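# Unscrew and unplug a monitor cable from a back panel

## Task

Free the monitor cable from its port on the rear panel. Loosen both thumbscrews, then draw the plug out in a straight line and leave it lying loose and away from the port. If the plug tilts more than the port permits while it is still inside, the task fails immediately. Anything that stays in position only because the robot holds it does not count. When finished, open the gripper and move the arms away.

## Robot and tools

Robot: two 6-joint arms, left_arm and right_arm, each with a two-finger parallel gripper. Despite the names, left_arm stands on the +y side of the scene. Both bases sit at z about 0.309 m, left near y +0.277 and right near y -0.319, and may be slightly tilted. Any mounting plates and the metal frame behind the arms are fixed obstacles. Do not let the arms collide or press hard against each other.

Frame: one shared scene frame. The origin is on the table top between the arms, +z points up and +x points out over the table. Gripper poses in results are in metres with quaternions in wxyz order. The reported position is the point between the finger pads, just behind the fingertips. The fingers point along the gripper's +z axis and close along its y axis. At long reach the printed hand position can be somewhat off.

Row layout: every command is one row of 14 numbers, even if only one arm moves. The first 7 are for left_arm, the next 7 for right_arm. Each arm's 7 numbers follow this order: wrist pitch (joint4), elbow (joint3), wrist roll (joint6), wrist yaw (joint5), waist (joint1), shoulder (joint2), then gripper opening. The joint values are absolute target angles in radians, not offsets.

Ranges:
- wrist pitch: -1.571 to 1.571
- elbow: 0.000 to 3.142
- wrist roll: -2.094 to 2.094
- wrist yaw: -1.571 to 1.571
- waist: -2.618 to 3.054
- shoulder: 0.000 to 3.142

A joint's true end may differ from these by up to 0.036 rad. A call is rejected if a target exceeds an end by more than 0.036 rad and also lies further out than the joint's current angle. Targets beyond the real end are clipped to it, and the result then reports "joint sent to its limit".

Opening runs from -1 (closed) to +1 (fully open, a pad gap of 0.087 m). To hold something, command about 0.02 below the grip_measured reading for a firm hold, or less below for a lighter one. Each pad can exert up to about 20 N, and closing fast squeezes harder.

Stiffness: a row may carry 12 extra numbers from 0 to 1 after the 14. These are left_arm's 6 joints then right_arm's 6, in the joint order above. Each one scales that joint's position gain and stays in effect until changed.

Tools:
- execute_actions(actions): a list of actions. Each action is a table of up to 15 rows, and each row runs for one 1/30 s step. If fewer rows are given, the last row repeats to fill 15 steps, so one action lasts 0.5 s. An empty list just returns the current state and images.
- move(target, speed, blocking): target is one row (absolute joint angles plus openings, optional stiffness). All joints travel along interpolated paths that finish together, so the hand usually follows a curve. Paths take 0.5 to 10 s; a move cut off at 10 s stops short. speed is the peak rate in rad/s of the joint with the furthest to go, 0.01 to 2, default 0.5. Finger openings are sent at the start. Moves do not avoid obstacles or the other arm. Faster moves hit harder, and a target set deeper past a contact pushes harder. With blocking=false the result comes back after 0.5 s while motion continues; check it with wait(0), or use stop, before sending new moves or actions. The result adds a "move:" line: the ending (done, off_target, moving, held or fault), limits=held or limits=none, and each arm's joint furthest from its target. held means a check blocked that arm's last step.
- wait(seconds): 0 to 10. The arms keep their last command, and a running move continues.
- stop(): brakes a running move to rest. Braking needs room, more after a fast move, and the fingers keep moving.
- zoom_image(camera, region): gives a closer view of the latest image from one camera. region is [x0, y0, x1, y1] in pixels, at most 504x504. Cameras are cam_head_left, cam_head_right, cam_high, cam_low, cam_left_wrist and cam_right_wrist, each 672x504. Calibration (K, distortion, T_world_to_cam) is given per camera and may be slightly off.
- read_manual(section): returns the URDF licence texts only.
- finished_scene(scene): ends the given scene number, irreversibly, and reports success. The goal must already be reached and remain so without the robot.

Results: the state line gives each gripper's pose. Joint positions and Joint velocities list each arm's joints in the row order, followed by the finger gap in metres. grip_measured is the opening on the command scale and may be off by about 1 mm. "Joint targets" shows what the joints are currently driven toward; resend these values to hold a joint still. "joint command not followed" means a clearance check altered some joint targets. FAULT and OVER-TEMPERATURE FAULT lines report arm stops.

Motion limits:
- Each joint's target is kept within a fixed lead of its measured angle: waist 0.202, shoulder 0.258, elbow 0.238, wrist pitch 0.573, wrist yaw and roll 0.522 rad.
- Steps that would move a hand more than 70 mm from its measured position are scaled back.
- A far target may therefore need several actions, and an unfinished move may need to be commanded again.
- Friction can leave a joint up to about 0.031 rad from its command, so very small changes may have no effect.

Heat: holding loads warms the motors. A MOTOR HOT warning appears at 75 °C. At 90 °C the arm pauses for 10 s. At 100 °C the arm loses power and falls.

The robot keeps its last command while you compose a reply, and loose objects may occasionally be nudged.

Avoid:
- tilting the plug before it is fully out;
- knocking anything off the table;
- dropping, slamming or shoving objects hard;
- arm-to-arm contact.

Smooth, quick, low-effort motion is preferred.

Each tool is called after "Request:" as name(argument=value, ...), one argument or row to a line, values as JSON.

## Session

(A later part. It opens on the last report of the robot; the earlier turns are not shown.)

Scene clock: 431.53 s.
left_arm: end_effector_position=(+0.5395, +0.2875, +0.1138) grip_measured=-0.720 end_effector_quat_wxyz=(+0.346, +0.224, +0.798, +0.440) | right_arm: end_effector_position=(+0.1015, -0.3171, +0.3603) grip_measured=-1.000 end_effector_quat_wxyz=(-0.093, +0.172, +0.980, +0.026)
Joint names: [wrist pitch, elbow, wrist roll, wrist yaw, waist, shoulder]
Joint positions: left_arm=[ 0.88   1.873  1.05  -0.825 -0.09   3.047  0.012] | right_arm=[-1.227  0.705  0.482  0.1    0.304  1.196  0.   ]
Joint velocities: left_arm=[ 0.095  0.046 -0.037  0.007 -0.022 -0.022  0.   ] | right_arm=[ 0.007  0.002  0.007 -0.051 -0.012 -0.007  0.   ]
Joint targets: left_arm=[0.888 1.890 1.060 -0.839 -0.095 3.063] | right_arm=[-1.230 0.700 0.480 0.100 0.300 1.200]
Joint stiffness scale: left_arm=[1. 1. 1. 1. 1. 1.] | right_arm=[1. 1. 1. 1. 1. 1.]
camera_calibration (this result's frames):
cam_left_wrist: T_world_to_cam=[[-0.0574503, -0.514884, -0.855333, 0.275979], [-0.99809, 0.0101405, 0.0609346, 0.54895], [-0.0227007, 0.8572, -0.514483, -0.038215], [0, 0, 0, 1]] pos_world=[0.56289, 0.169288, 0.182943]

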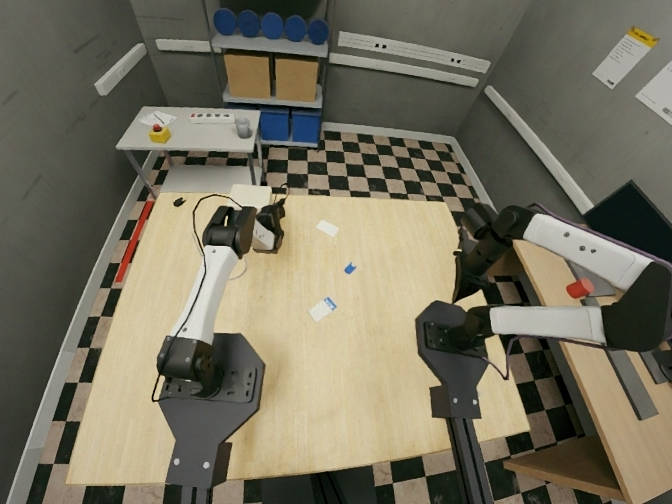

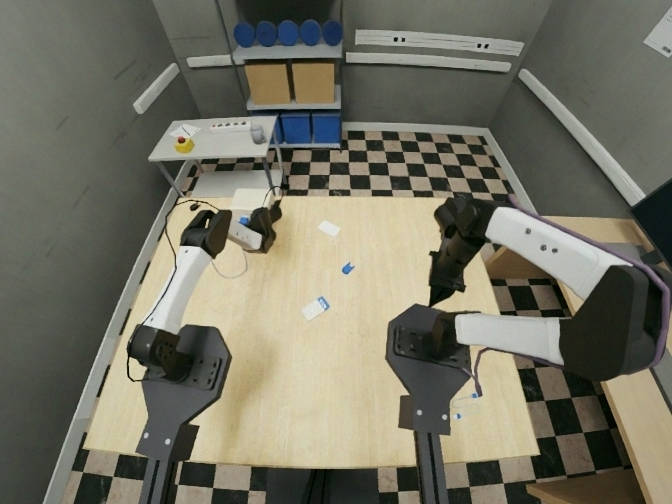

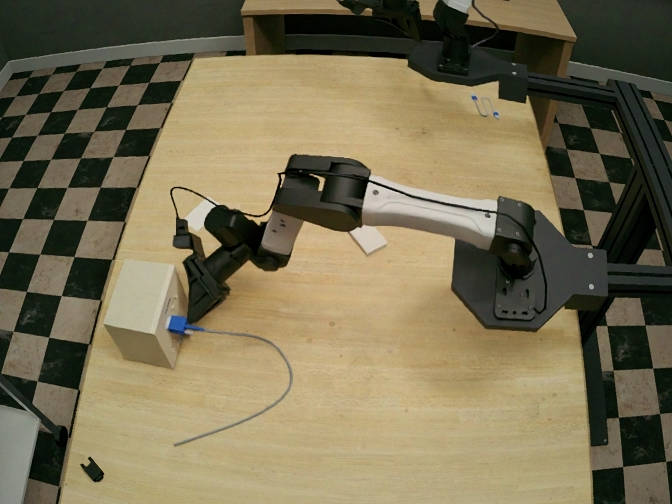

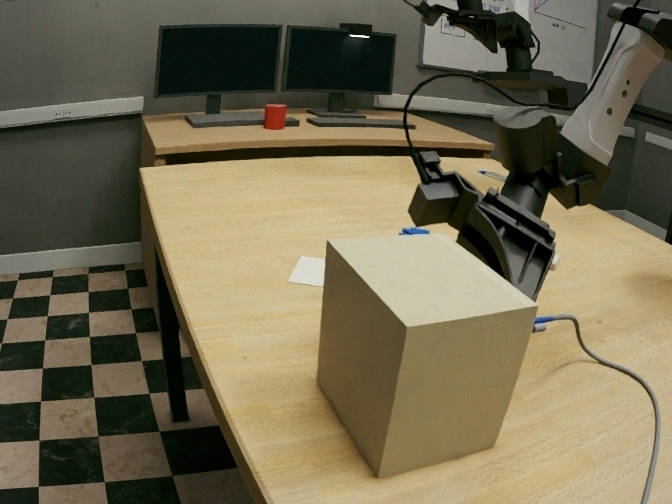

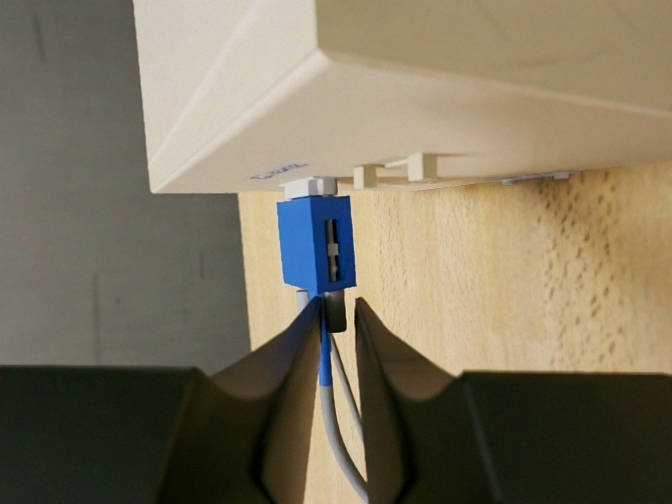

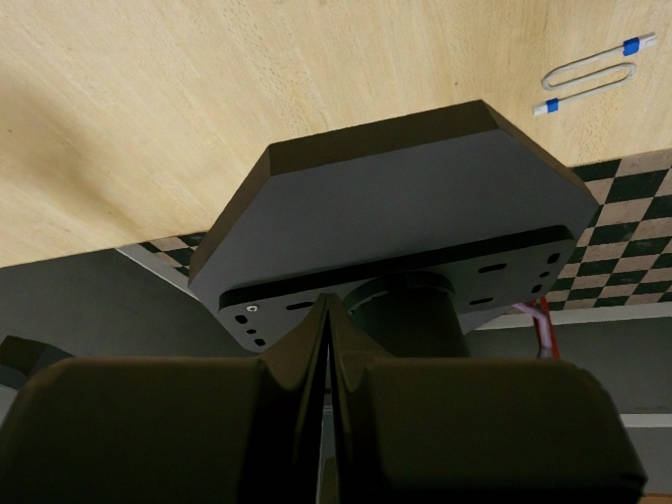

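Request:
execute_actions(
  actions=[
    [[0.885,1.89,1.055,-0.835,-0.078,3.036,-0.76,-1.23,0.7,0.48,0.1,0.3,1.2,-1],[0.885,1.89,1.055,-0.835,-0.078,3.036,-0.78,-1.23,0.7,0.48,0.1,0.3,1.2,-1],[0.885,1.89,1.055,-0.835,-0.078,3.036,-0.81,-1.23,0.7,0.48,0.1,0.3,1.2,-1],[0.885,1.89,1.055,-0.835,-0.078,3.036,-0.83,-1.23,0.7,0.48,0.1,0.3,1.2,-1],[0.885,1.88,1.055,-0.835,-0.078,3.036,-0.85,-1.23,0.7,0.48,0.1,0.3,1.2,-1],[0.885,1.87,1.055,-0.835,-0.08,3.04,-0.9,-1.23,0.7,0.48,0.1,0.3,1.2,-1]],
  ],
)

Scene clock: 432.70 s.
left_arm: end_effector_position=(+0.5400, +0.2882, +0.1154) grip_measured=-0.845 end_effector_quat_wxyz=(+0.346, +0.222, +0.797, +0.442) | right_arm: end_effector_position=(+0.1015, -0.3171, +0.3603) grip_measured=-1.000 end_effector_quat_wxyz=(-0.093, +0.172, +0.980, +0.026)
Joint names: [wrist pitch, elbow, wrist roll, wrist yaw, waist, shoulder]
Joint positions: left_arm=[ 0.885  1.876  1.053 -0.829 -0.09   3.047  0.007] | right_arm=[-1.227  0.705  0.482  0.1    0.304  1.196  0.   ]
Joint velocities: left_arm=[ 0.022  0.002  0.022  0.007  0.012 -0.002 -0.   ] | right_arm=[-0.051  0.007 -0.022 -0.037 -0.007  0.012  0.   ]
Joint targets: left_arm=[0.885 1.870 1.055 -0.835 -0.080 3.040] | right_arm=[-1.230 0.700 0.480 0.100 0.300 1.200]
Joint stiffness scale: left_arm=[1. 1. 1. 1. 1. 1.] | right_arm=[1. 1. 1. 1. 1. 1.]
camera_calibration (this result's frames):
cam_left_wrist: T_world_to_cam=[[-0.0513026, -0.512571, -0.857111, 0.274008], [-0.998393, 0.00562793, 0.0563934, 0.551344], [-0.0240819, 0.858626, -0.512036, -0.0379244], [0, 0, 0, 1]] pos_world=[0.563602, 0.169909, 0.184345]

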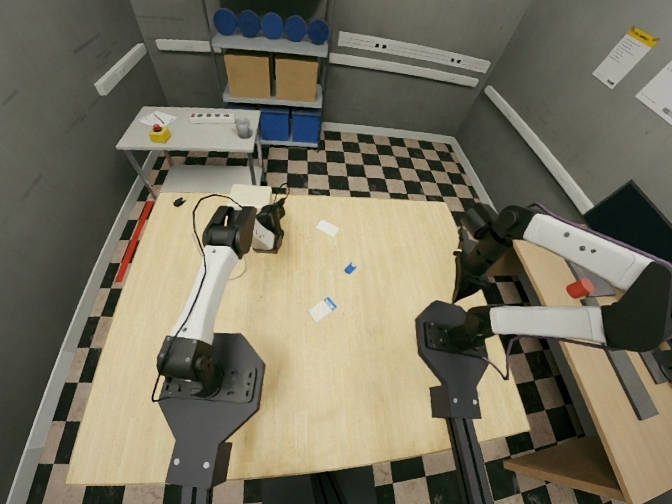

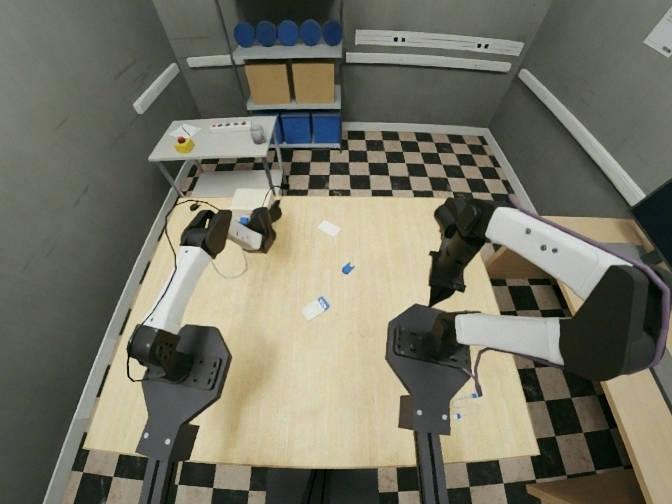

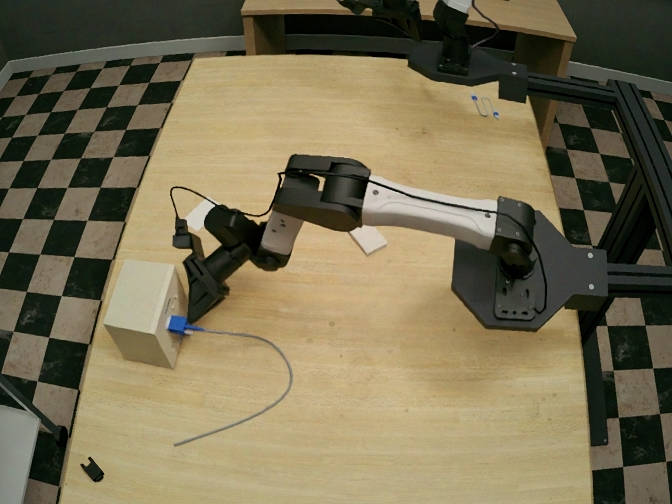

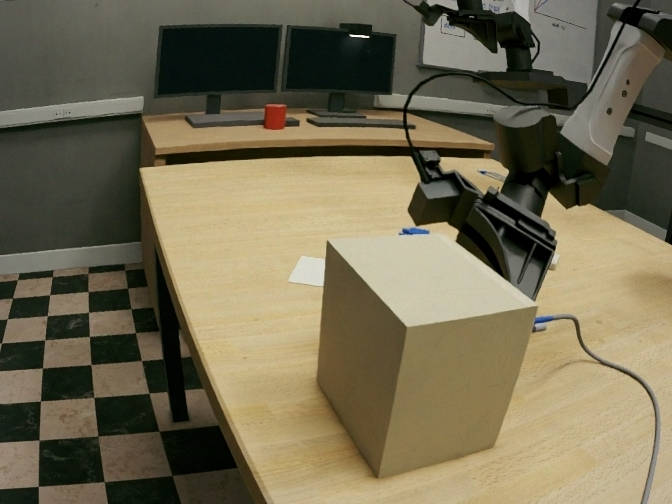

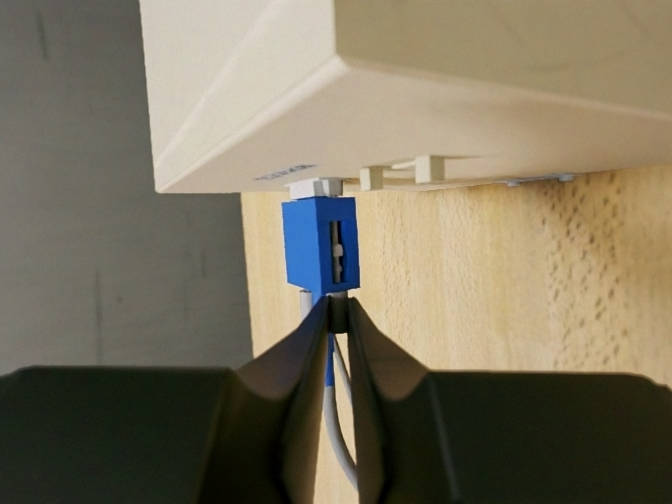

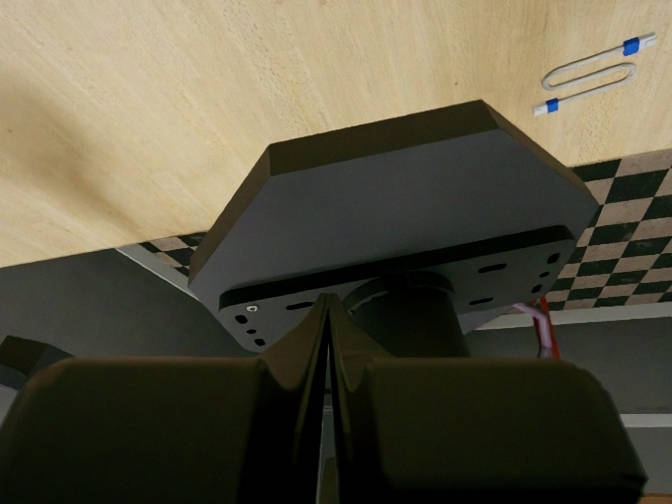

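Request:
execute_actions(
  actions=[
    [[0.765,1.86,0.912,-0.8,-0.08,3.04,-0.9,-1.23,0.7,0.48,0.1,0.3,1.2,-1],[0.765,1.806,0.912,-0.76,-0.071,2.98,-0.9,-1.23,0.7,0.48,0.1,0.3,1.2,-1],[0.765,1.806,0.912,-0.76,-0.071,2.98,-0.9,-1.23,0.7,0.48,0.1,0.3,1.2,-1],[0.765,1.806,0.912,-0.76,-0.071,2.98,-0.9,-1.23,0.7,0.48,0.1,0.3,1.2,-1],[0.765,1.806,0.912,-0.76,-0.071,2.98,-0.9,-1.23,0.7,0.48,0.1,0.3,1.2,-1],[0.765,1.806,0.912,-0.76,-0.071,2.98,-0.9,-1.23,0.7,0.48,0.1,0.3,1.2,-1],[0.765,1.806,0.912,-0.76,-0.071,2.98,-0.9,-1.23,0.7,0.48,0.1,0.3,1.2,-1],[0.765,1.806,0.912,-0.76,-0.071,2.98,-0.9,-1.23,0.7,0.48,0.1,0.3,1.2,-1],[0.687,1.767,0.814,-0.708,-0.058,2.924,-0.9,-1.23,0.7,0.48,0.1,0.3,1.2,-1]],
    [[0.617,1.733,0.726,-0.65,-0.044,2.875,-0.9,-1.23,0.7,0.48,0.1,0.3,1.2,-1],[0.617,1.733,0.726,-0.65,-0.044,2.875,-0.9,-1.23,0.7,0.48,0.1,0.3,1.2,-1],[0.617,1.733,0.726,-0.65,-0.044,2.875,-0.9,-1.23,0.7,0.48,0.1,0.3,1.2,-1],[0.617,1.733,0.726,-0.65,-0.044,2.875,-0.9,-1.23,0.7,0.48,0.1,0.3,1.2,-1],[0.617,1.733,0.726,-0.65,-0.044,2.875,-0.9,-1.23,0.7,0.48,0.1,0.3,1.2,-1],[0.617,1.733,0.726,-0.65,-0.044,2.875,-0.9,-1.23,0.7,0.48,0.1,0.3,1.2,-1],[0.617,1.733,0.726,-0.65,-0.044,2.875,-0.9,-1.23,0.7,0.48,0.1,0.3,1.2,-1],[0.617,1.733,0.726,-0.65,-0.044,2.875,-0.9,-1.23,0.7,0.48,0.1,0.3,1.2,-1],[0.554,1.709,0.647,-0.588,-0.027,2.832,-0.9,-1.23,0.7,0.48,0.1,0.3,1.2,-1]],
    [[0.492,1.692,0.57,-0.52,-0.0047,2.794,-0.9,-1.23,0.7,0.48,0.1,0.3,1.2,-1],[0.492,1.692,0.57,-0.52,-0.0047,2.794,-0.9,-1.23,0.7,0.48,0.1,0.3,1.2,-1],[0.492,1.692,0.57,-0.52,-0.0047,2.794,-0.9,-1.23,0.7,0.48,0.1,0.3,1.2,-1],[0.492,1.692,0.57,-0.52,-0.0047,2.794,-0.9,-1.23,0.7,0.48,0.1,0.3,1.2,-1],[0.492,1.692,0.57,-0.52,-0.0047,2.794,-0.9,-1.23,0.7,0.48,0.1,0.3,1.2,-1],[0.442,1.68,0.503,-0.448,0.0159,2.761,-0.9,-1.23,0.7,0.48,0.1,0.3,1.2,-1],[0.442,1.68,0.503,-0.448,0.0159,2.761,-0.9,-1.23,0.7,0.48,0.1,0.3,1.2,-1],[0.442,1.68,0.503,-0.448,0.0159,2.761,-0.9,-1.23,0.7,0.48,0.1,0.3,1.2,-1],[0.442,1.68,0.503,-0.448,0.0159,2.761,-0.9,-1.23,0.7,0.48,0.1,0.3,1.2,-1],[0.442,1.68,0.503,-0.448,0.0159,2.761,-0.9,-1.23,0.7,0.48,0.1,0.3,1.2,-1],[0.398,1.672,0.443,-0.375,0.038,2.732,-0.9,-1.23,0.7,0.48,0.1,0.3,1.2,-1]],
    [[0.356,1.676,0.387,-0.3,0.0615,2.709,-0.9,-1.23,0.7,0.48,0.1,0.3,1.2,-1],[0.356,1.676,0.387,-0.3,0.0615,2.709,-0.9,-1.23,0.7,0.48,0.1,0.3,1.2,-1],[0.356,1.676,0.387,-0.3,0.0615,2.709,-0.9,-1.23,0.7,0.48,0.1,0.3,1.2,-1],[0.356,1.676,0.387,-0.3,0.0615,2.709,-0.9,-1.23,0.7,0.48,0.1,0.3,1.2,-1],[0.356,1.676,0.387,-0.3,0.0615,2.709,-0.9,-1.23,0.7,0.48,0.1,0.3,1.2,-1],[0.325,1.685,0.348,-0.24,0.0863,2.692,-0.9,-1.23,0.7,0.48,0.1,0.3,1.2,-1],[0.325,1.685,0.348,-0.24,0.0863,2.692,-0.9,-1.23,0.7,0.48,0.1,0.3,1.2,-1],[0.325,1.685,0.348,-0.24,0.0863,2.692,-0.9,-1.23,0.7,0.48,0.1,0.3,1.2,-1],[0.325,1.685,0.348,-0.24,0.0863,2.692,-0.9,-1.23,0.7,0.48,0.1,0.3,1.2,-1],[0.325,1.685,0.348,-0.24,0.0863,2.692,-0.9,-1.23,0.7,0.48,0.1,0.3,1.2,-1],[0.325,1.685,0.348,-0.24,0.0863,2.692,-0.9,-1.23,0.7,0.48,0.1,0.3,1.2,-1],[0.325,1.685,0.348,-0.24,0.0863,2.692,-0.9,-1.23,0.7,0.48,0.1,0.3,1.2,-1],[0.345,1.692,0.36,-0.258,0.078,2.702,-0.78,-1.23,0.7,0.48,0.1,0.3,1.2,-1]],
    [[0.408,1.7,0.44,-0.372,0.044,2.735,-0.77,-1.23,0.7,0.48,0.1,0.3,1.2,-1],[0.408,1.7,0.44,-0.372,0.044,2.735,-0.77,-1.23,0.7,0.48,0.1,0.3,1.2,-1],[0.408,1.7,0.44,-0.372,0.044,2.735,-0.77,-1.23,0.7,0.48,0.1,0.3,1.2,-1],[0.408,1.7,0.44,-0.372,0.044,2.735,-0.77,-1.23,0.7,0.48,0.1,0.3,1.2,-1],[0.408,1.7,0.44,-0.372,0.044,2.735,-0.77,-1.23,0.7,0.48,0.1,0.3,1.2,-1],[0.455,1.709,0.5,-0.445,0.02,2.756,-0.76,-1.23,0.7,0.48,0.1,0.3,1.2,-1],[0.455,1.709,0.5,-0.445,0.02,2.756,-0.76,-1.23,0.7,0.48,0.1,0.3,1.2,-1],[0.455,1.709,0.5,-0.445,0.02,2.756,-0.76,-1.23,0.7,0.48,0.1,0.3,1.2,-1],[0.455,1.709,0.5,-0.445,0.02,2.756,-0.76,-1.23,0.7,0.48,0.1,0.3,1.2,-1],[0.455,1.709,0.5,-0.445,0.02,2.756,-0.76,-1.23,0.7,0.48,0.1,0.3,1.2,-1],[0.506,1.716,0.564,-0.52,-0.004,2.783,-0.75,-1.23,0.7,0.48,0.1,0.3,1.2,-1]],
    [[0.56,1.729,0.633,-0.585,-0.025,2.815,-0.74,-1.23,0.7,0.48,0.1,0.3,1.2,-1],[0.56,1.729,0.633,-0.585,-0.025,2.815,-0.74,-1.23,0.7,0.48,0.1,0.3,1.2,-1],[0.56,1.729,0.633,-0.585,-0.025,2.815,-0.74,-1.23,0.7,0.48,0.1,0.3,1.2,-1],[0.56,1.729,0.633,-0.585,-0.025,2.815,-0.74,-1.23,0.7,0.48,0.1,0.3,1.2,-1],[0.56,1.729,0.633,-0.585,-0.025,2.815,-0.74,-1.23,0.7,0.48,0.1,0.3,1.2,-1],[0.619,1.745,0.71,-0.645,-0.042,2.853,-0.72,-1.23,0.7,0.48,0.1,0.3,1.2,-1],[0.619,1.745,0.71,-0.645,-0.042,2.853,-0.72,-1.23,0.7,0.48,0.1,0.3,1.2,-1],[0.619,1.745,0.71,-0.645,-0.042,2.853,-0.72,-1.23,0.7,0.48,0.1,0.3,1.2,-1],[0.619,1.745,0.71,-0.645,-0.042,2.853,-0.72,-1.23,0.7,0.48,0.1,0.3,1.2,-1],[0.619,1.745,0.71,-0.645,-0.042,2.853,-0.72,-1.23,0.7,0.48,0.1,0.3,1.2,-1],[0.685,1.77,0.795,-0.705,-0.059,2.895,-0.7,-1.23,0.7,0.48,0.1,0.3,1.2,-1]],
    [[0.758,1.803,0.889,-0.76,-0.0736,2.945,-0.7,-1.23,0.7,0.48,0.1,0.3,1.2,-1],[0.758,1.803,0.889,-0.76,-0.0736,2.945,-0.7,-1.23,0.7,0.48,0.1,0.3,1.2,-1],[0.758,1.803,0.889,-0.76,-0.0736,2.945,-0.7,-1.23,0.7,0.48,0.1,0.3,1.2,-1],[0.758,1.803,0.889,-0.76,-0.0736,2.945,-0.7,-1.23,0.7,0.48,0.1,0.3,1.2,-1],[0.758,1.803,0.889,-0.76,-0.0736,2.945,-0.7,-1.23,0.7,0.48,0.1,0.3,1.2,-1],[0.838,1.843,0.995,-0.812,-0.084,3.0,-0.7,-1.23,0.7,0.48,0.1,0.3,1.2,-1],[0.838,1.843,0.995,-0.812,-0.084,3.0,-0.7,-1.23,0.7,0.48,0.1,0.3,1.2,-1],[0.838,1.843,0.995,-0.812,-0.084,3.0,-0.7,-1.23,0.7,0.48,0.1,0.3,1.2,-1],[0.838,1.843,0.995,-0.812,-0.084,3.0,-0.7,-1.23,0.7,0.48,0.1,0.3,1.2,-1],[0.838,1.843,0.995,-0.812,-0.084,3.0,-0.7,-1.23,0.7,0.48,0.1,0.3,1.2,-1],[0.925,1.875,1.11,-0.855,-0.09,3.04,-0.7,-1.23,0.7,0.48,0.1,0.3,1.2,-1],[0.925,1.875,1.11,-0.855,-0.09,3.04,-0.7,-1.23,0.7,0.48,0.1,0.3,1.2,-1],[0.925,1.89,1.11,-0.855,-0.092,3.06,-0.7,-1.23,0.7,0.48,0.1,0.3,1.2,-1],[0.925,1.89,1.11,-0.855,-0.092,3.06,-0.7,-1.23,0.7,0.48,0.1,0.3,1.2,-1],[0.888,1.89,1.06,-0.839,-0.092,3.06,-0.72,-1.23,0.7,0.48,0.1,0.3,1.2,-1]],
  ],
)

Request:
wait(
  seconds=0.3,
)

Scene clock: 439.23 s.
left_arm: end_effector_position=(+0.5414, +0.2899, +0.1160) grip_measured=-0.713 end_effector_quat_wxyz=(+0.347, +0.221, +0.800, +0.436) | right_arm: end_effector_position=(+0.1015, -0.3171, +0.3603) grip_measured=-1.000 end_effector_quat_wxyz=(-0.093, +0.172, +0.980, +0.026)
Joint names: [wrist pitch, elbow, wrist roll, wrist yaw, waist, shoulder]
Joint positions: left_arm=[ 0.868  1.869  1.037 -0.817 -0.084  3.035  0.013] | right_arm=[-1.227  0.705  0.482  0.1    0.304  1.196  0.   ]
Joint velocities: left_arm=[ 0.066  0.081  0.081 -0.037 -0.051  0.178 -0.013] | right_arm=[-0.095  0.002 -0.037 -0.051  0.017 -0.002  0.   ]
Joint targets: left_arm=[0.888 1.890 1.060 -0.839 -0.092 3.060] | right_arm=[-1.230 0.700 0.480 0.100 0.300 1.200]
Joint stiffness scale: left_arm=[1. 1. 1. 1. 1. 1.] | right_arm=[1. 1. 1. 1. 1. 1.]
camera_calibration (this result's frames):
cam_left_wrist: T_world_to_cam=[[-0.0545971, -0.524114, -0.849896, 0.279689], [-0.998239, 0.00885907, 0.0586633, 0.551403], [-0.023217, 0.851602, -0.523675, -0.0361642], [0, 0, 0, 1]] pos_world=[0.564862, 0.172502, 0.186421]

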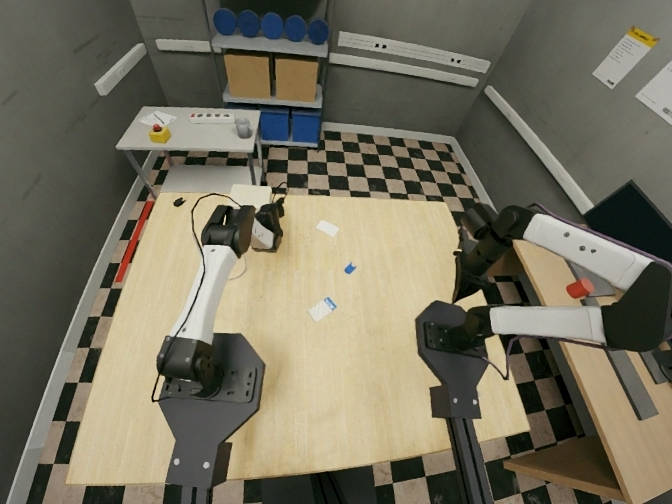

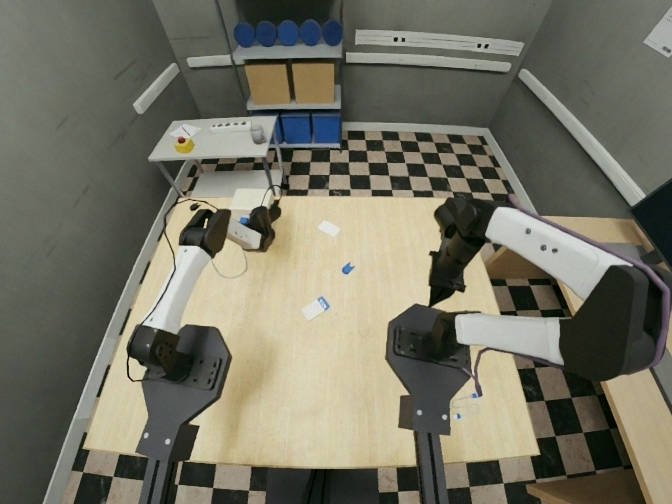

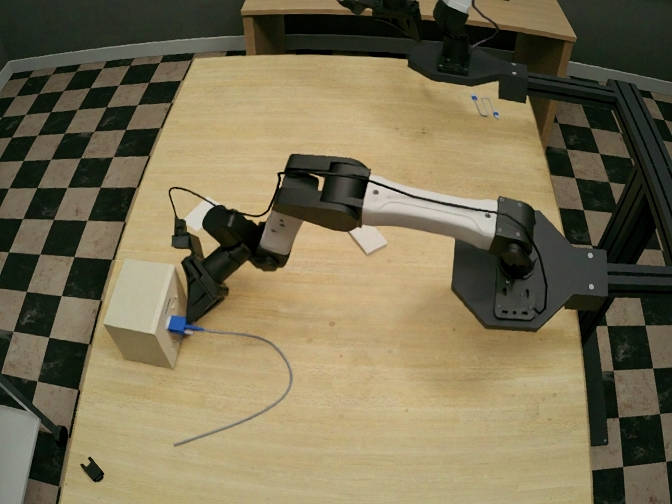

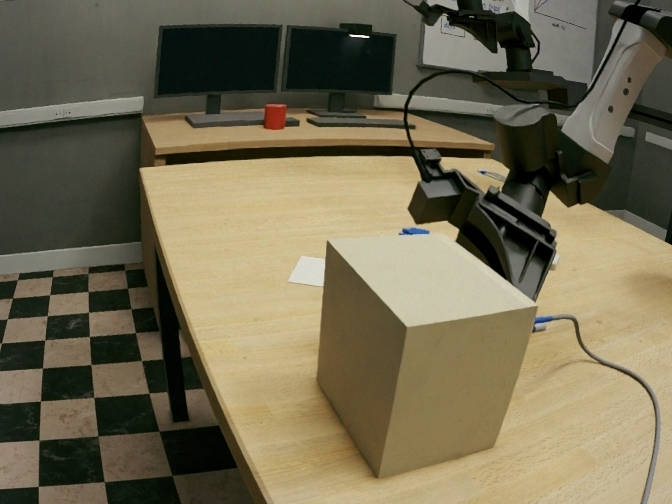

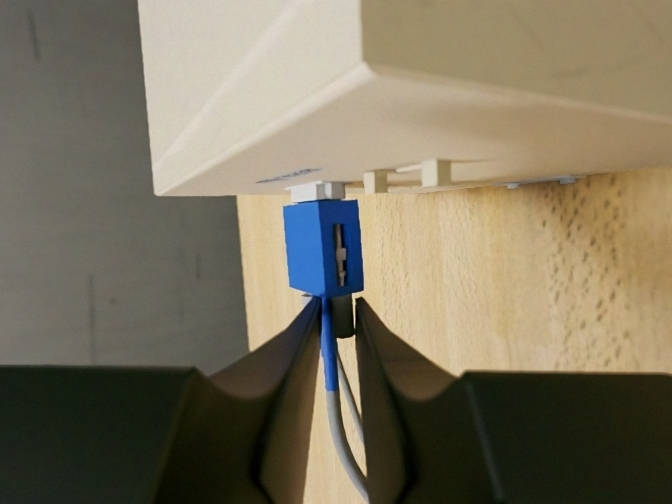

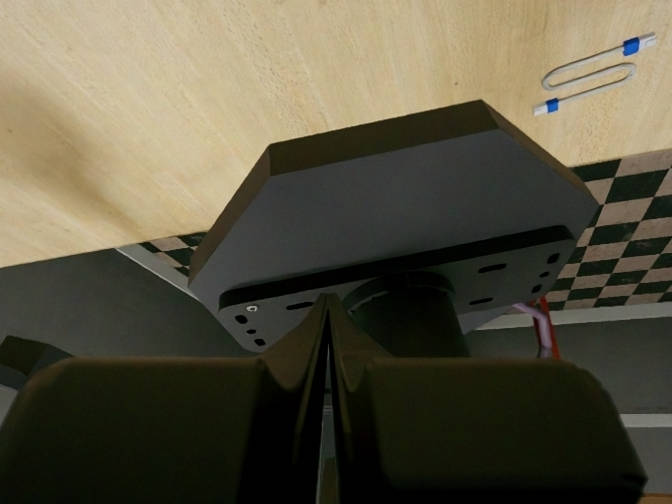

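Scene clock: 439.53 s.
left_arm: end_effector_position=(+0.5392, +0.2898, +0.1140) grip_measured=-0.720 end_effector_quat_wxyz=(+0.344, +0.223, +0.798, +0.441) | right_arm: end_effector_position=(+0.1015, -0.3171, +0.3603) grip_measured=-1.000 end_effector_quat_wxyz=(-0.093, +0.172, +0.980, +0.026)
Joint names: [wrist pitch, elbow, wrist roll, wrist yaw, waist, shoulder]
Joint positions: left_arm=[ 0.88   1.871  1.051 -0.825 -0.086  3.045  0.012] | right_arm=[-1.227  0.705  0.482  0.1    0.304  1.196  0.   ]
Joint velocities: left_arm=[ 0.066 -0.012  0.037 -0.037  0.007 -0.002 -0.001] | right_arm=[-0.007 -0.007  0.007 -0.051 -0.007 -0.007  0.   ]
Joint targets: left_arm=[0.888 1.890 1.060 -0.839 -0.092 3.060] | right_arm=[-1.230 0.700 0.480 0.100 0.300 1.200]
Joint stiffness scale: left_arm=[1. 1. 1. 1. 1. 1.] | right_arm=[1. 1. 1. 1. 1. 1.]
wait: 0.30 s; no rest
camera_calibration (this result's frames):
cam_left_wrist: T_world_to_cam=[[-0.056973, -0.513581, -0.856148, 0.276777], [-0.998024, 0.00654658, 0.0624872, 0.549494], [-0.0264874, 0.858016, -0.512939, -0.0384265], [0, 0, 0, 1]] pos_world=[0.563159, 0.171521, 0.182915]

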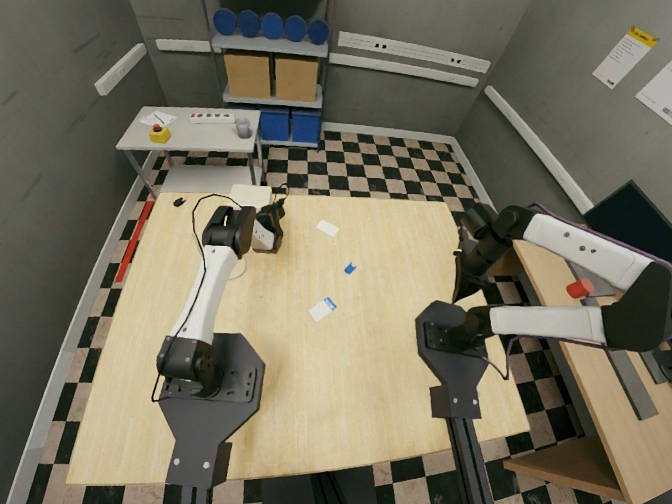

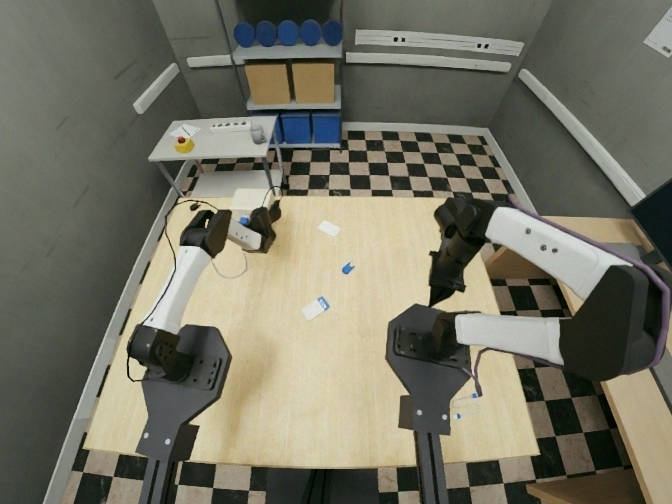

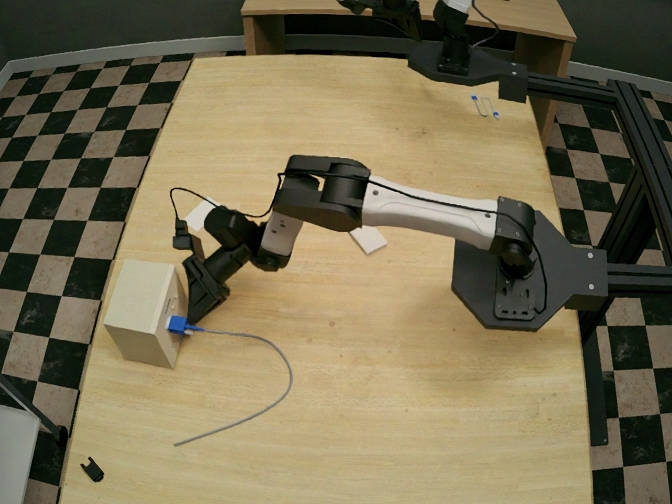

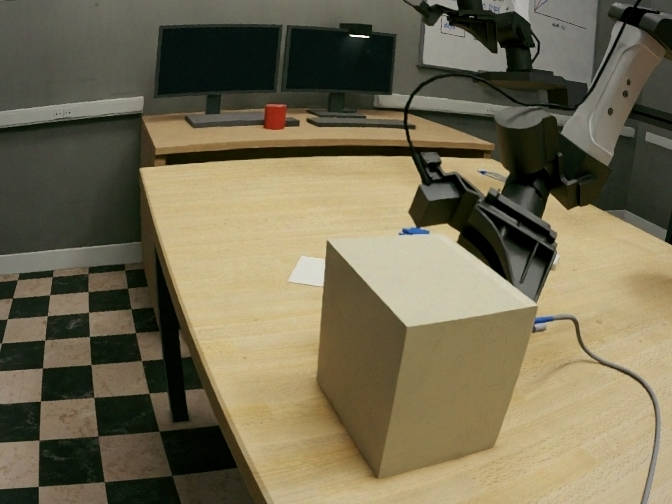

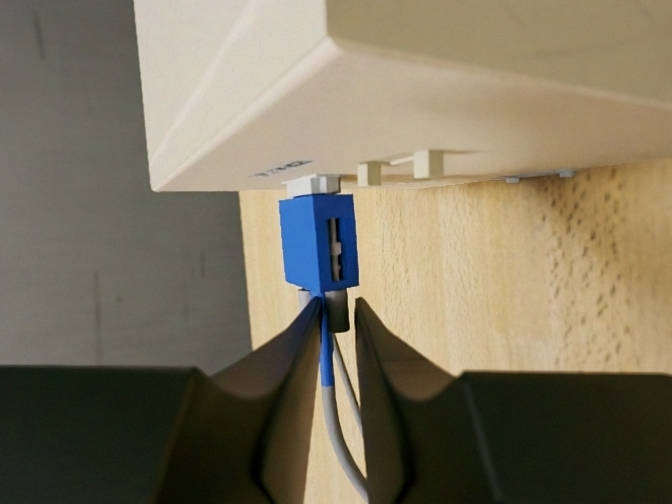

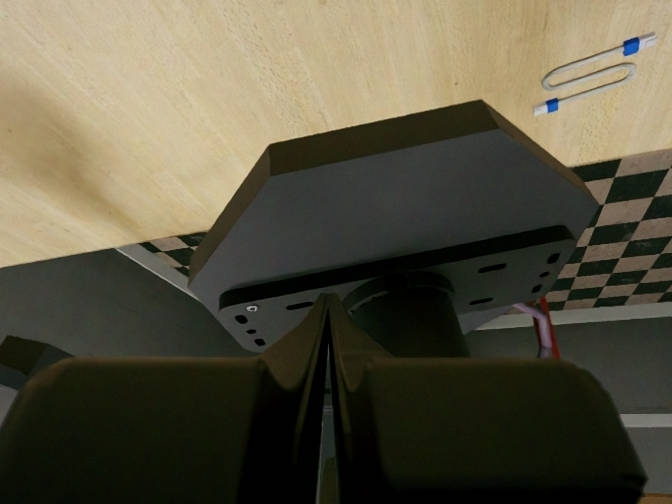

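Request:
execute_actions(
  actions=[
    [[0.885,1.88,1.055,-0.835,-0.09,3.05,-0.79,-1.23,0.7,0.48,0.1,0.3,1.2,-1],[0.885,1.88,1.055,-0.835,-0.09,3.05,-0.83,-1.23,0.7,0.48,0.1,0.3,1.2,-1],[0.885,1.88,1.055,-0.835,-0.09,3.05,-0.85,-1.23,0.7,0.48,0.1,0.3,1.2,-1],[0.885,1.88,1.055,-0.835,-0.09,3.05,-0.9,-1.23,0.7,0.48,0.1,0.3,1.2,-1],[0.765,1.86,0.912,-0.8,-0.08,3.04,-0.9,-1.23,0.7,0.48,0.1,0.3,1.2,-1],[0.765,1.806,0.912,-0.76,-0.071,2.98,-0.9,-1.23,0.7,0.48,0.1,0.3,1.2,-1],[0.765,1.806,0.912,-0.76,-0.071,2.98,-0.9,-1.23,0.7,0.48,0.1,0.3,1.2,-1],[0.765,1.806,0.912,-0.76,-0.071,2.98,-0.9,-1.23,0.7,0.48,0.1,0.3,1.2,-1],[0.765,1.806,0.912,-0.76,-0.071,2.98,-0.9,-1.23,0.7,0.48,0.1,0.3,1.2,-1],[0.765,1.806,0.912,-0.76,-0.071,2.98,-0.9,-1.23,0.7,0.48,0.1,0.3,1.2,-1],[0.765,1.806,0.912,-0.76,-0.071,2.98,-0.9,-1.23,0.7,0.48,0.1,0.3,1.2,-1],[0.687,1.767,0.814,-0.708,-0.058,2.924,-0.9,-1.23,0.7,0.48,0.1,0.3,1.2,-1]],
    [[0.687,1.767,0.814,-0.708,-0.058,2.924,-0.9,-1.23,0.7,0.48,0.1,0.3,1.2,-1],[0.687,1.767,0.814,-0.708,-0.058,2.924,-0.9,-1.23,0.7,0.48,0.1,0.3,1.2,-1],[0.617,1.733,0.726,-0.65,-0.044,2.875,-0.9,-1.23,0.7,0.48,0.1,0.3,1.2,-1],[0.617,1.733,0.726,-0.65,-0.044,2.875,-0.9,-1.23,0.7,0.48,0.1,0.3,1.2,-1],[0.617,1.733,0.726,-0.65,-0.044,2.875,-0.9,-1.23,0.7,0.48,0.1,0.3,1.2,-1],[0.617,1.733,0.726,-0.65,-0.044,2.875,-0.9,-1.23,0.7,0.48,0.1,0.3,1.2,-1],[0.617,1.733,0.726,-0.65,-0.044,2.875,-0.9,-1.23,0.7,0.48,0.1,0.3,1.2,-1],[0.617,1.733,0.726,-0.65,-0.044,2.875,-0.9,-1.23,0.7,0.48,0.1,0.3,1.2,-1],[0.554,1.709,0.647,-0.588,-0.027,2.832,-0.9,-1.23,0.7,0.48,0.1,0.3,1.2,-1]],
    [[0.492,1.692,0.57,-0.52,-0.0047,2.794,-0.9,-1.23,0.7,0.48,0.1,0.3,1.2,-1],[0.492,1.692,0.57,-0.52,-0.0047,2.794,-0.9,-1.23,0.7,0.48,0.1,0.3,1.2,-1],[0.492,1.692,0.57,-0.52,-0.0047,2.794,-0.9,-1.23,0.7,0.48,0.1,0.3,1.2,-1],[0.492,1.692,0.57,-0.52,-0.0047,2.794,-0.9,-1.23,0.7,0.48,0.1,0.3,1.2,-1],[0.492,1.692,0.57,-0.52,-0.0047,2.794,-0.9,-1.23,0.7,0.48,0.1,0.3,1.2,-1],[0.442,1.68,0.503,-0.448,0.0159,2.761,-0.9,-1.23,0.7,0.48,0.1,0.3,1.2,-1],[0.442,1.68,0.503,-0.448,0.0159,2.761,-0.9,-1.23,0.7,0.48,0.1,0.3,1.2,-1],[0.442,1.68,0.503,-0.448,0.0159,2.761,-0.9,-1.23,0.7,0.48,0.1,0.3,1.2,-1],[0.442,1.68,0.503,-0.448,0.0159,2.761,-0.9,-1.23,0.7,0.48,0.1,0.3,1.2,-1],[0.442,1.68,0.503,-0.448,0.0159,2.761,-0.9,-1.23,0.7,0.48,0.1,0.3,1.2,-1],[0.398,1.672,0.443,-0.375,0.038,2.732,-0.9,-1.23,0.7,0.48,0.1,0.3,1.2,-1]],
    [[0.356,1.676,0.387,-0.3,0.0615,2.709,-0.9,-1.23,0.7,0.48,0.1,0.3,1.2,-1],[0.356,1.676,0.387,-0.3,0.0615,2.709,-0.9,-1.23,0.7,0.48,0.1,0.3,1.2,-1],[0.356,1.676,0.387,-0.3,0.0615,2.709,-0.9,-1.23,0.7,0.48,0.1,0.3,1.2,-1],[0.356,1.676,0.387,-0.3,0.0615,2.709,-0.9,-1.23,0.7,0.48,0.1,0.3,1.2,-1],[0.356,1.676,0.387,-0.3,0.0615,2.709,-0.9,-1.23,0.7,0.48,0.1,0.3,1.2,-1],[0.325,1.685,0.348,-0.24,0.0863,2.692,-0.9,-1.23,0.7,0.48,0.1,0.3,1.2,-1],[0.325,1.685,0.348,-0.24,0.0863,2.692,-0.9,-1.23,0.7,0.48,0.1,0.3,1.2,-1],[0.325,1.685,0.348,-0.24,0.0863,2.692,-0.9,-1.23,0.7,0.48,0.1,0.3,1.2,-1],[0.325,1.685,0.348,-0.24,0.0863,2.692,-0.9,-1.23,0.7,0.48,0.1,0.3,1.2,-1],[0.325,1.685,0.348,-0.24,0.0863,2.692,-0.9,-1.23,0.7,0.48,0.1,0.3,1.2,-1],[0.325,1.685,0.348,-0.24,0.0863,2.692,-0.9,-1.23,0.7,0.48,0.1,0.3,1.2,-1],[0.325,1.685,0.348,-0.24,0.0863,2.692,-0.9,-1.23,0.7,0.48,0.1,0.3,1.2,-1],[0.345,1.692,0.36,-0.258,0.078,2.702,-0.78,-1.23,0.7,0.48,0.1,0.3,1.2,-1]],
    [[0.408,1.7,0.44,-0.372,0.044,2.735,-0.77,-1.23,0.7,0.48,0.1,0.3,1.2,-1],[0.408,1.7,0.44,-0.372,0.044,2.735,-0.77,-1.23,0.7,0.48,0.1,0.3,1.2,-1],[0.408,1.7,0.44,-0.372,0.044,2.735,-0.77,-1.23,0.7,0.48,0.1,0.3,1.2,-1],[0.408,1.7,0.44,-0.372,0.044,2.735,-0.77,-1.23,0.7,0.48,0.1,0.3,1.2,-1],[0.408,1.7,0.44,-0.372,0.044,2.735,-0.77,-1.23,0.7,0.48,0.1,0.3,1.2,-1],[0.455,1.709,0.5,-0.445,0.02,2.756,-0.76,-1.23,0.7,0.48,0.1,0.3,1.2,-1],[0.455,1.709,0.5,-0.445,0.02,2.756,-0.76,-1.23,0.7,0.48,0.1,0.3,1.2,-1],[0.455,1.709,0.5,-0.445,0.02,2.756,-0.76,-1.23,0.7,0.48,0.1,0.3,1.2,-1],[0.455,1.709,0.5,-0.445,0.02,2.756,-0.76,-1.23,0.7,0.48,0.1,0.3,1.2,-1],[0.455,1.709,0.5,-0.445,0.02,2.756,-0.76,-1.23,0.7,0.48,0.1,0.3,1.2,-1],[0.506,1.716,0.564,-0.52,-0.004,2.783,-0.75,-1.23,0.7,0.48,0.1,0.3,1.2,-1]],
    [[0.56,1.729,0.633,-0.585,-0.025,2.815,-0.74,-1.23,0.7,0.48,0.1,0.3,1.2,-1],[0.56,1.729,0.633,-0.585,-0.025,2.815,-0.74,-1.23,0.7,0.48,0.1,0.3,1.2,-1],[0.56,1.729,0.633,-0.585,-0.025,2.815,-0.74,-1.23,0.7,0.48,0.1,0.3,1.2,-1],[0.56,1.729,0.633,-0.585,-0.025,2.815,-0.74,-1.23,0.7,0.48,0.1,0.3,1.2,-1],[0.56,1.729,0.633,-0.585,-0.025,2.815,-0.74,-1.23,0.7,0.48,0.1,0.3,1.2,-1],[0.619,1.745,0.71,-0.645,-0.042,2.853,-0.72,-1.23,0.7,0.48,0.1,0.3,1.2,-1],[0.619,1.745,0.71,-0.645,-0.042,2.853,-0.72,-1.23,0.7,0.48,0.1,0.3,1.2,-1],[0.619,1.745,0.71,-0.645,-0.042,2.853,-0.72,-1.23,0.7,0.48,0.1,0.3,1.2,-1],[0.619,1.745,0.71,-0.645,-0.042,2.853,-0.72,-1.23,0.7,0.48,0.1,0.3,1.2,-1],[0.619,1.745,0.71,-0.645,-0.042,2.853,-0.72,-1.23,0.7,0.48,0.1,0.3,1.2,-1],[0.685,1.77,0.795,-0.705,-0.059,2.895,-0.7,-1.23,0.7,0.48,0.1,0.3,1.2,-1]],
    [[0.758,1.803,0.889,-0.76,-0.0736,2.945,-0.7,-1.23,0.7,0.48,0.1,0.3,1.2,-1],[0.758,1.803,0.889,-0.76,-0.0736,2.945,-0.7,-1.23,0.7,0.48,0.1,0.3,1.2,-1],[0.758,1.803,0.889,-0.76,-0.0736,2.945,-0.7,-1.23,0.7,0.48,0.1,0.3,1.2,-1],[0.758,1.803,0.889,-0.76,-0.0736,2.945,-0.7,-1.23,0.7,0.48,0.1,0.3,1.2,-1],[0.758,1.803,0.889,-0.76,-0.0736,2.945,-0.7,-1.23,0.7,0.48,0.1,0.3,1.2,-1],[0.838,1.843,0.995,-0.812,-0.084,3.0,-0.7,-1.23,0.7,0.48,0.1,0.3,1.2,-1],[0.838,1.843,0.995,-0.812,-0.084,3.0,-0.7,-1.23,0.7,0.48,0.1,0.3,1.2,-1],[0.838,1.843,0.995,-0.812,-0.084,3.0,-0.7,-1.23,0.7,0.48,0.1,0.3,1.2,-1],[0.838,1.843,0.995,-0.812,-0.084,3.0,-0.7,-1.23,0.7,0.48,0.1,0.3,1.2,-1],[0.838,1.843,0.995,-0.812,-0.084,3.0,-0.7,-1.23,0.7,0.48,0.1,0.3,1.2,-1],[0.925,1.875,1.11,-0.855,-0.09,3.04,-0.7,-1.23,0.7,0.48,0.1,0.3,1.2,-1],[0.925,1.875,1.11,-0.855,-0.09,3.04,-0.7,-1.23,0.7,0.48,0.1,0.3,1.2,-1],[0.925,1.891,1.11,-0.855,-0.093,3.06,-0.7,-1.23,0.7,0.48,0.1,0.3,1.2,-1],[0.925,1.891,1.11,-0.855,-0.093,3.06,-0.7,-1.23,0.7,0.48,0.1,0.3,1.2,-1],[0.888,1.891,1.06,-0.839,-0.093,3.06,-0.72,-1.23,0.7,0.48,0.1,0.3,1.2,-1]],
  ],
)

Scene clock: 447.50 s.
left_arm: end_effector_position=(+0.5416, +0.2900, +0.1163) grip_measured=-0.713 end_effector_quat_wxyz=(+0.348, +0.220, +0.800, +0.436) | right_arm: end_effector_position=(+0.1015, -0.3171, +0.3603) grip_measured=-1.000 end_effector_quat_wxyz=(-0.093, +0.172, +0.980, +0.026)
Joint names: [wrist pitch, elbow, wrist roll, wrist yaw, waist, shoulder]
Joint positions: left_arm=[ 0.868  1.87   1.037 -0.817 -0.084  3.035  0.013] | right_arm=[-1.227  0.705  0.482  0.1    0.304  1.196  0.   ]
Joint velocities: left_arm=[ 0.095  0.081  0.022 -0.051 -0.066  0.178 -0.012] | right_arm=[-0.066  0.002 -0.007 -0.022  0.017 -0.002  0.   ]
Joint targets: left_arm=[0.888 1.891 1.060 -0.839 -0.093 3.060] | right_arm=[-1.230 0.700 0.480 0.100 0.300 1.200]
Joint stiffness scale: left_arm=[1. 1. 1. 1. 1. 1.] | right_arm=[1. 1. 1. 1. 1. 1.]
camera_calibration (this result's frames):
cam_left_wrist: T_world_to_cam=[[-0.0533958, -0.524191, -0.849925, 0.279394], [-0.998305, 0.00829145, 0.0576038, 0.551997], [-0.0231483, 0.85156, -0.523745, -0.0360426], [0, 0, 0, 1]] pos_world=[0.565145, 0.172571, 0.18679]

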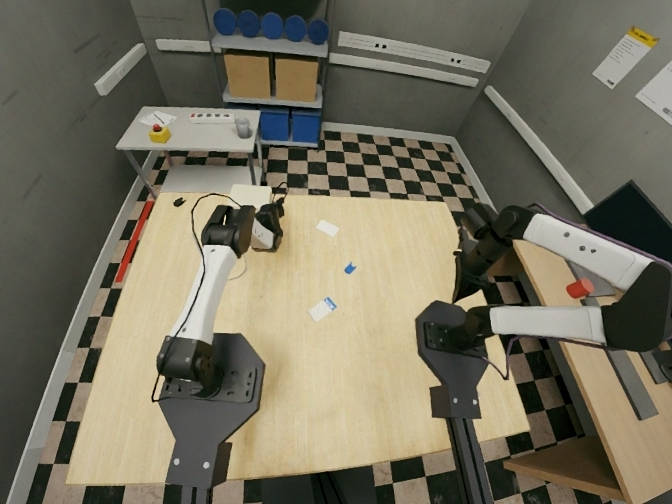

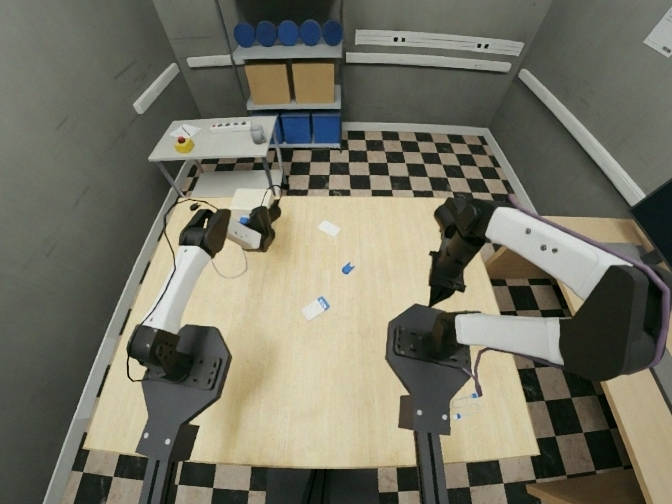

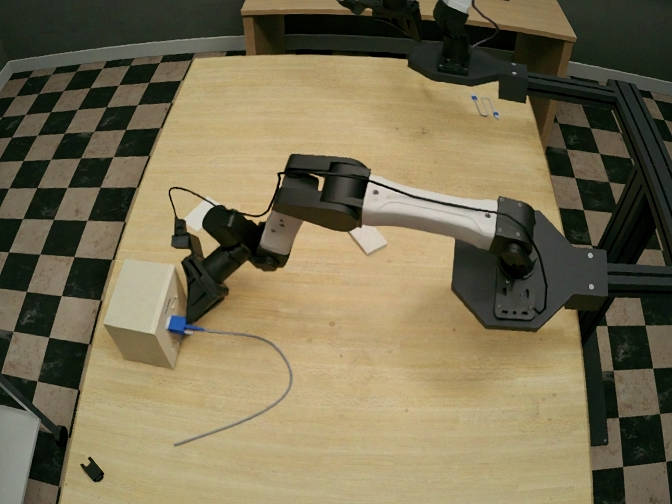

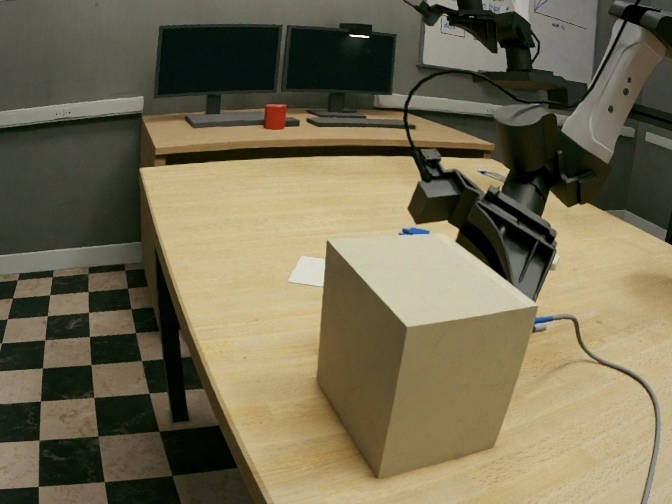

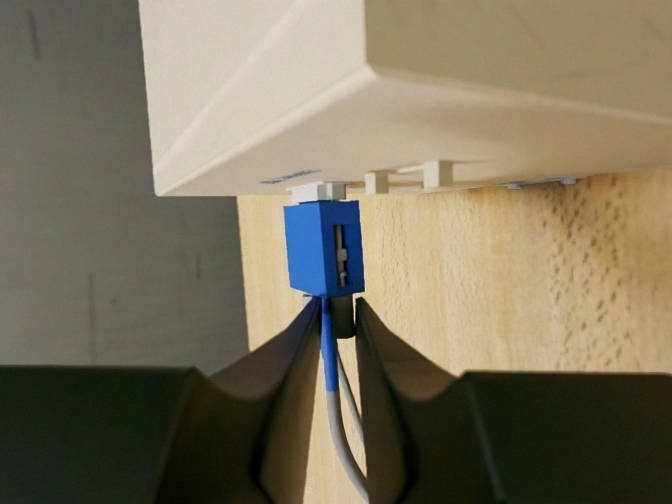

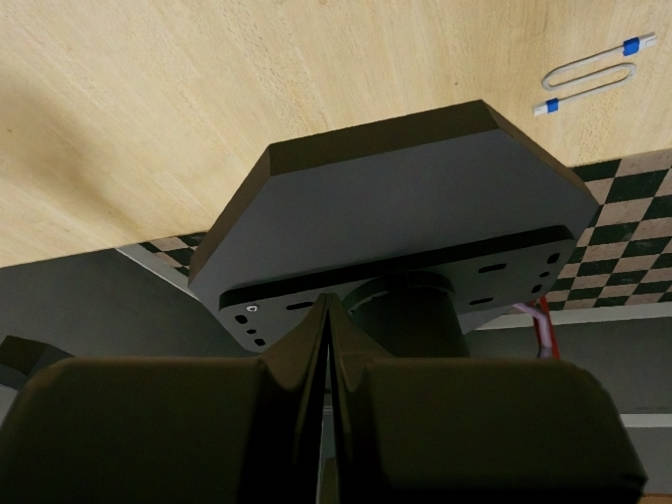

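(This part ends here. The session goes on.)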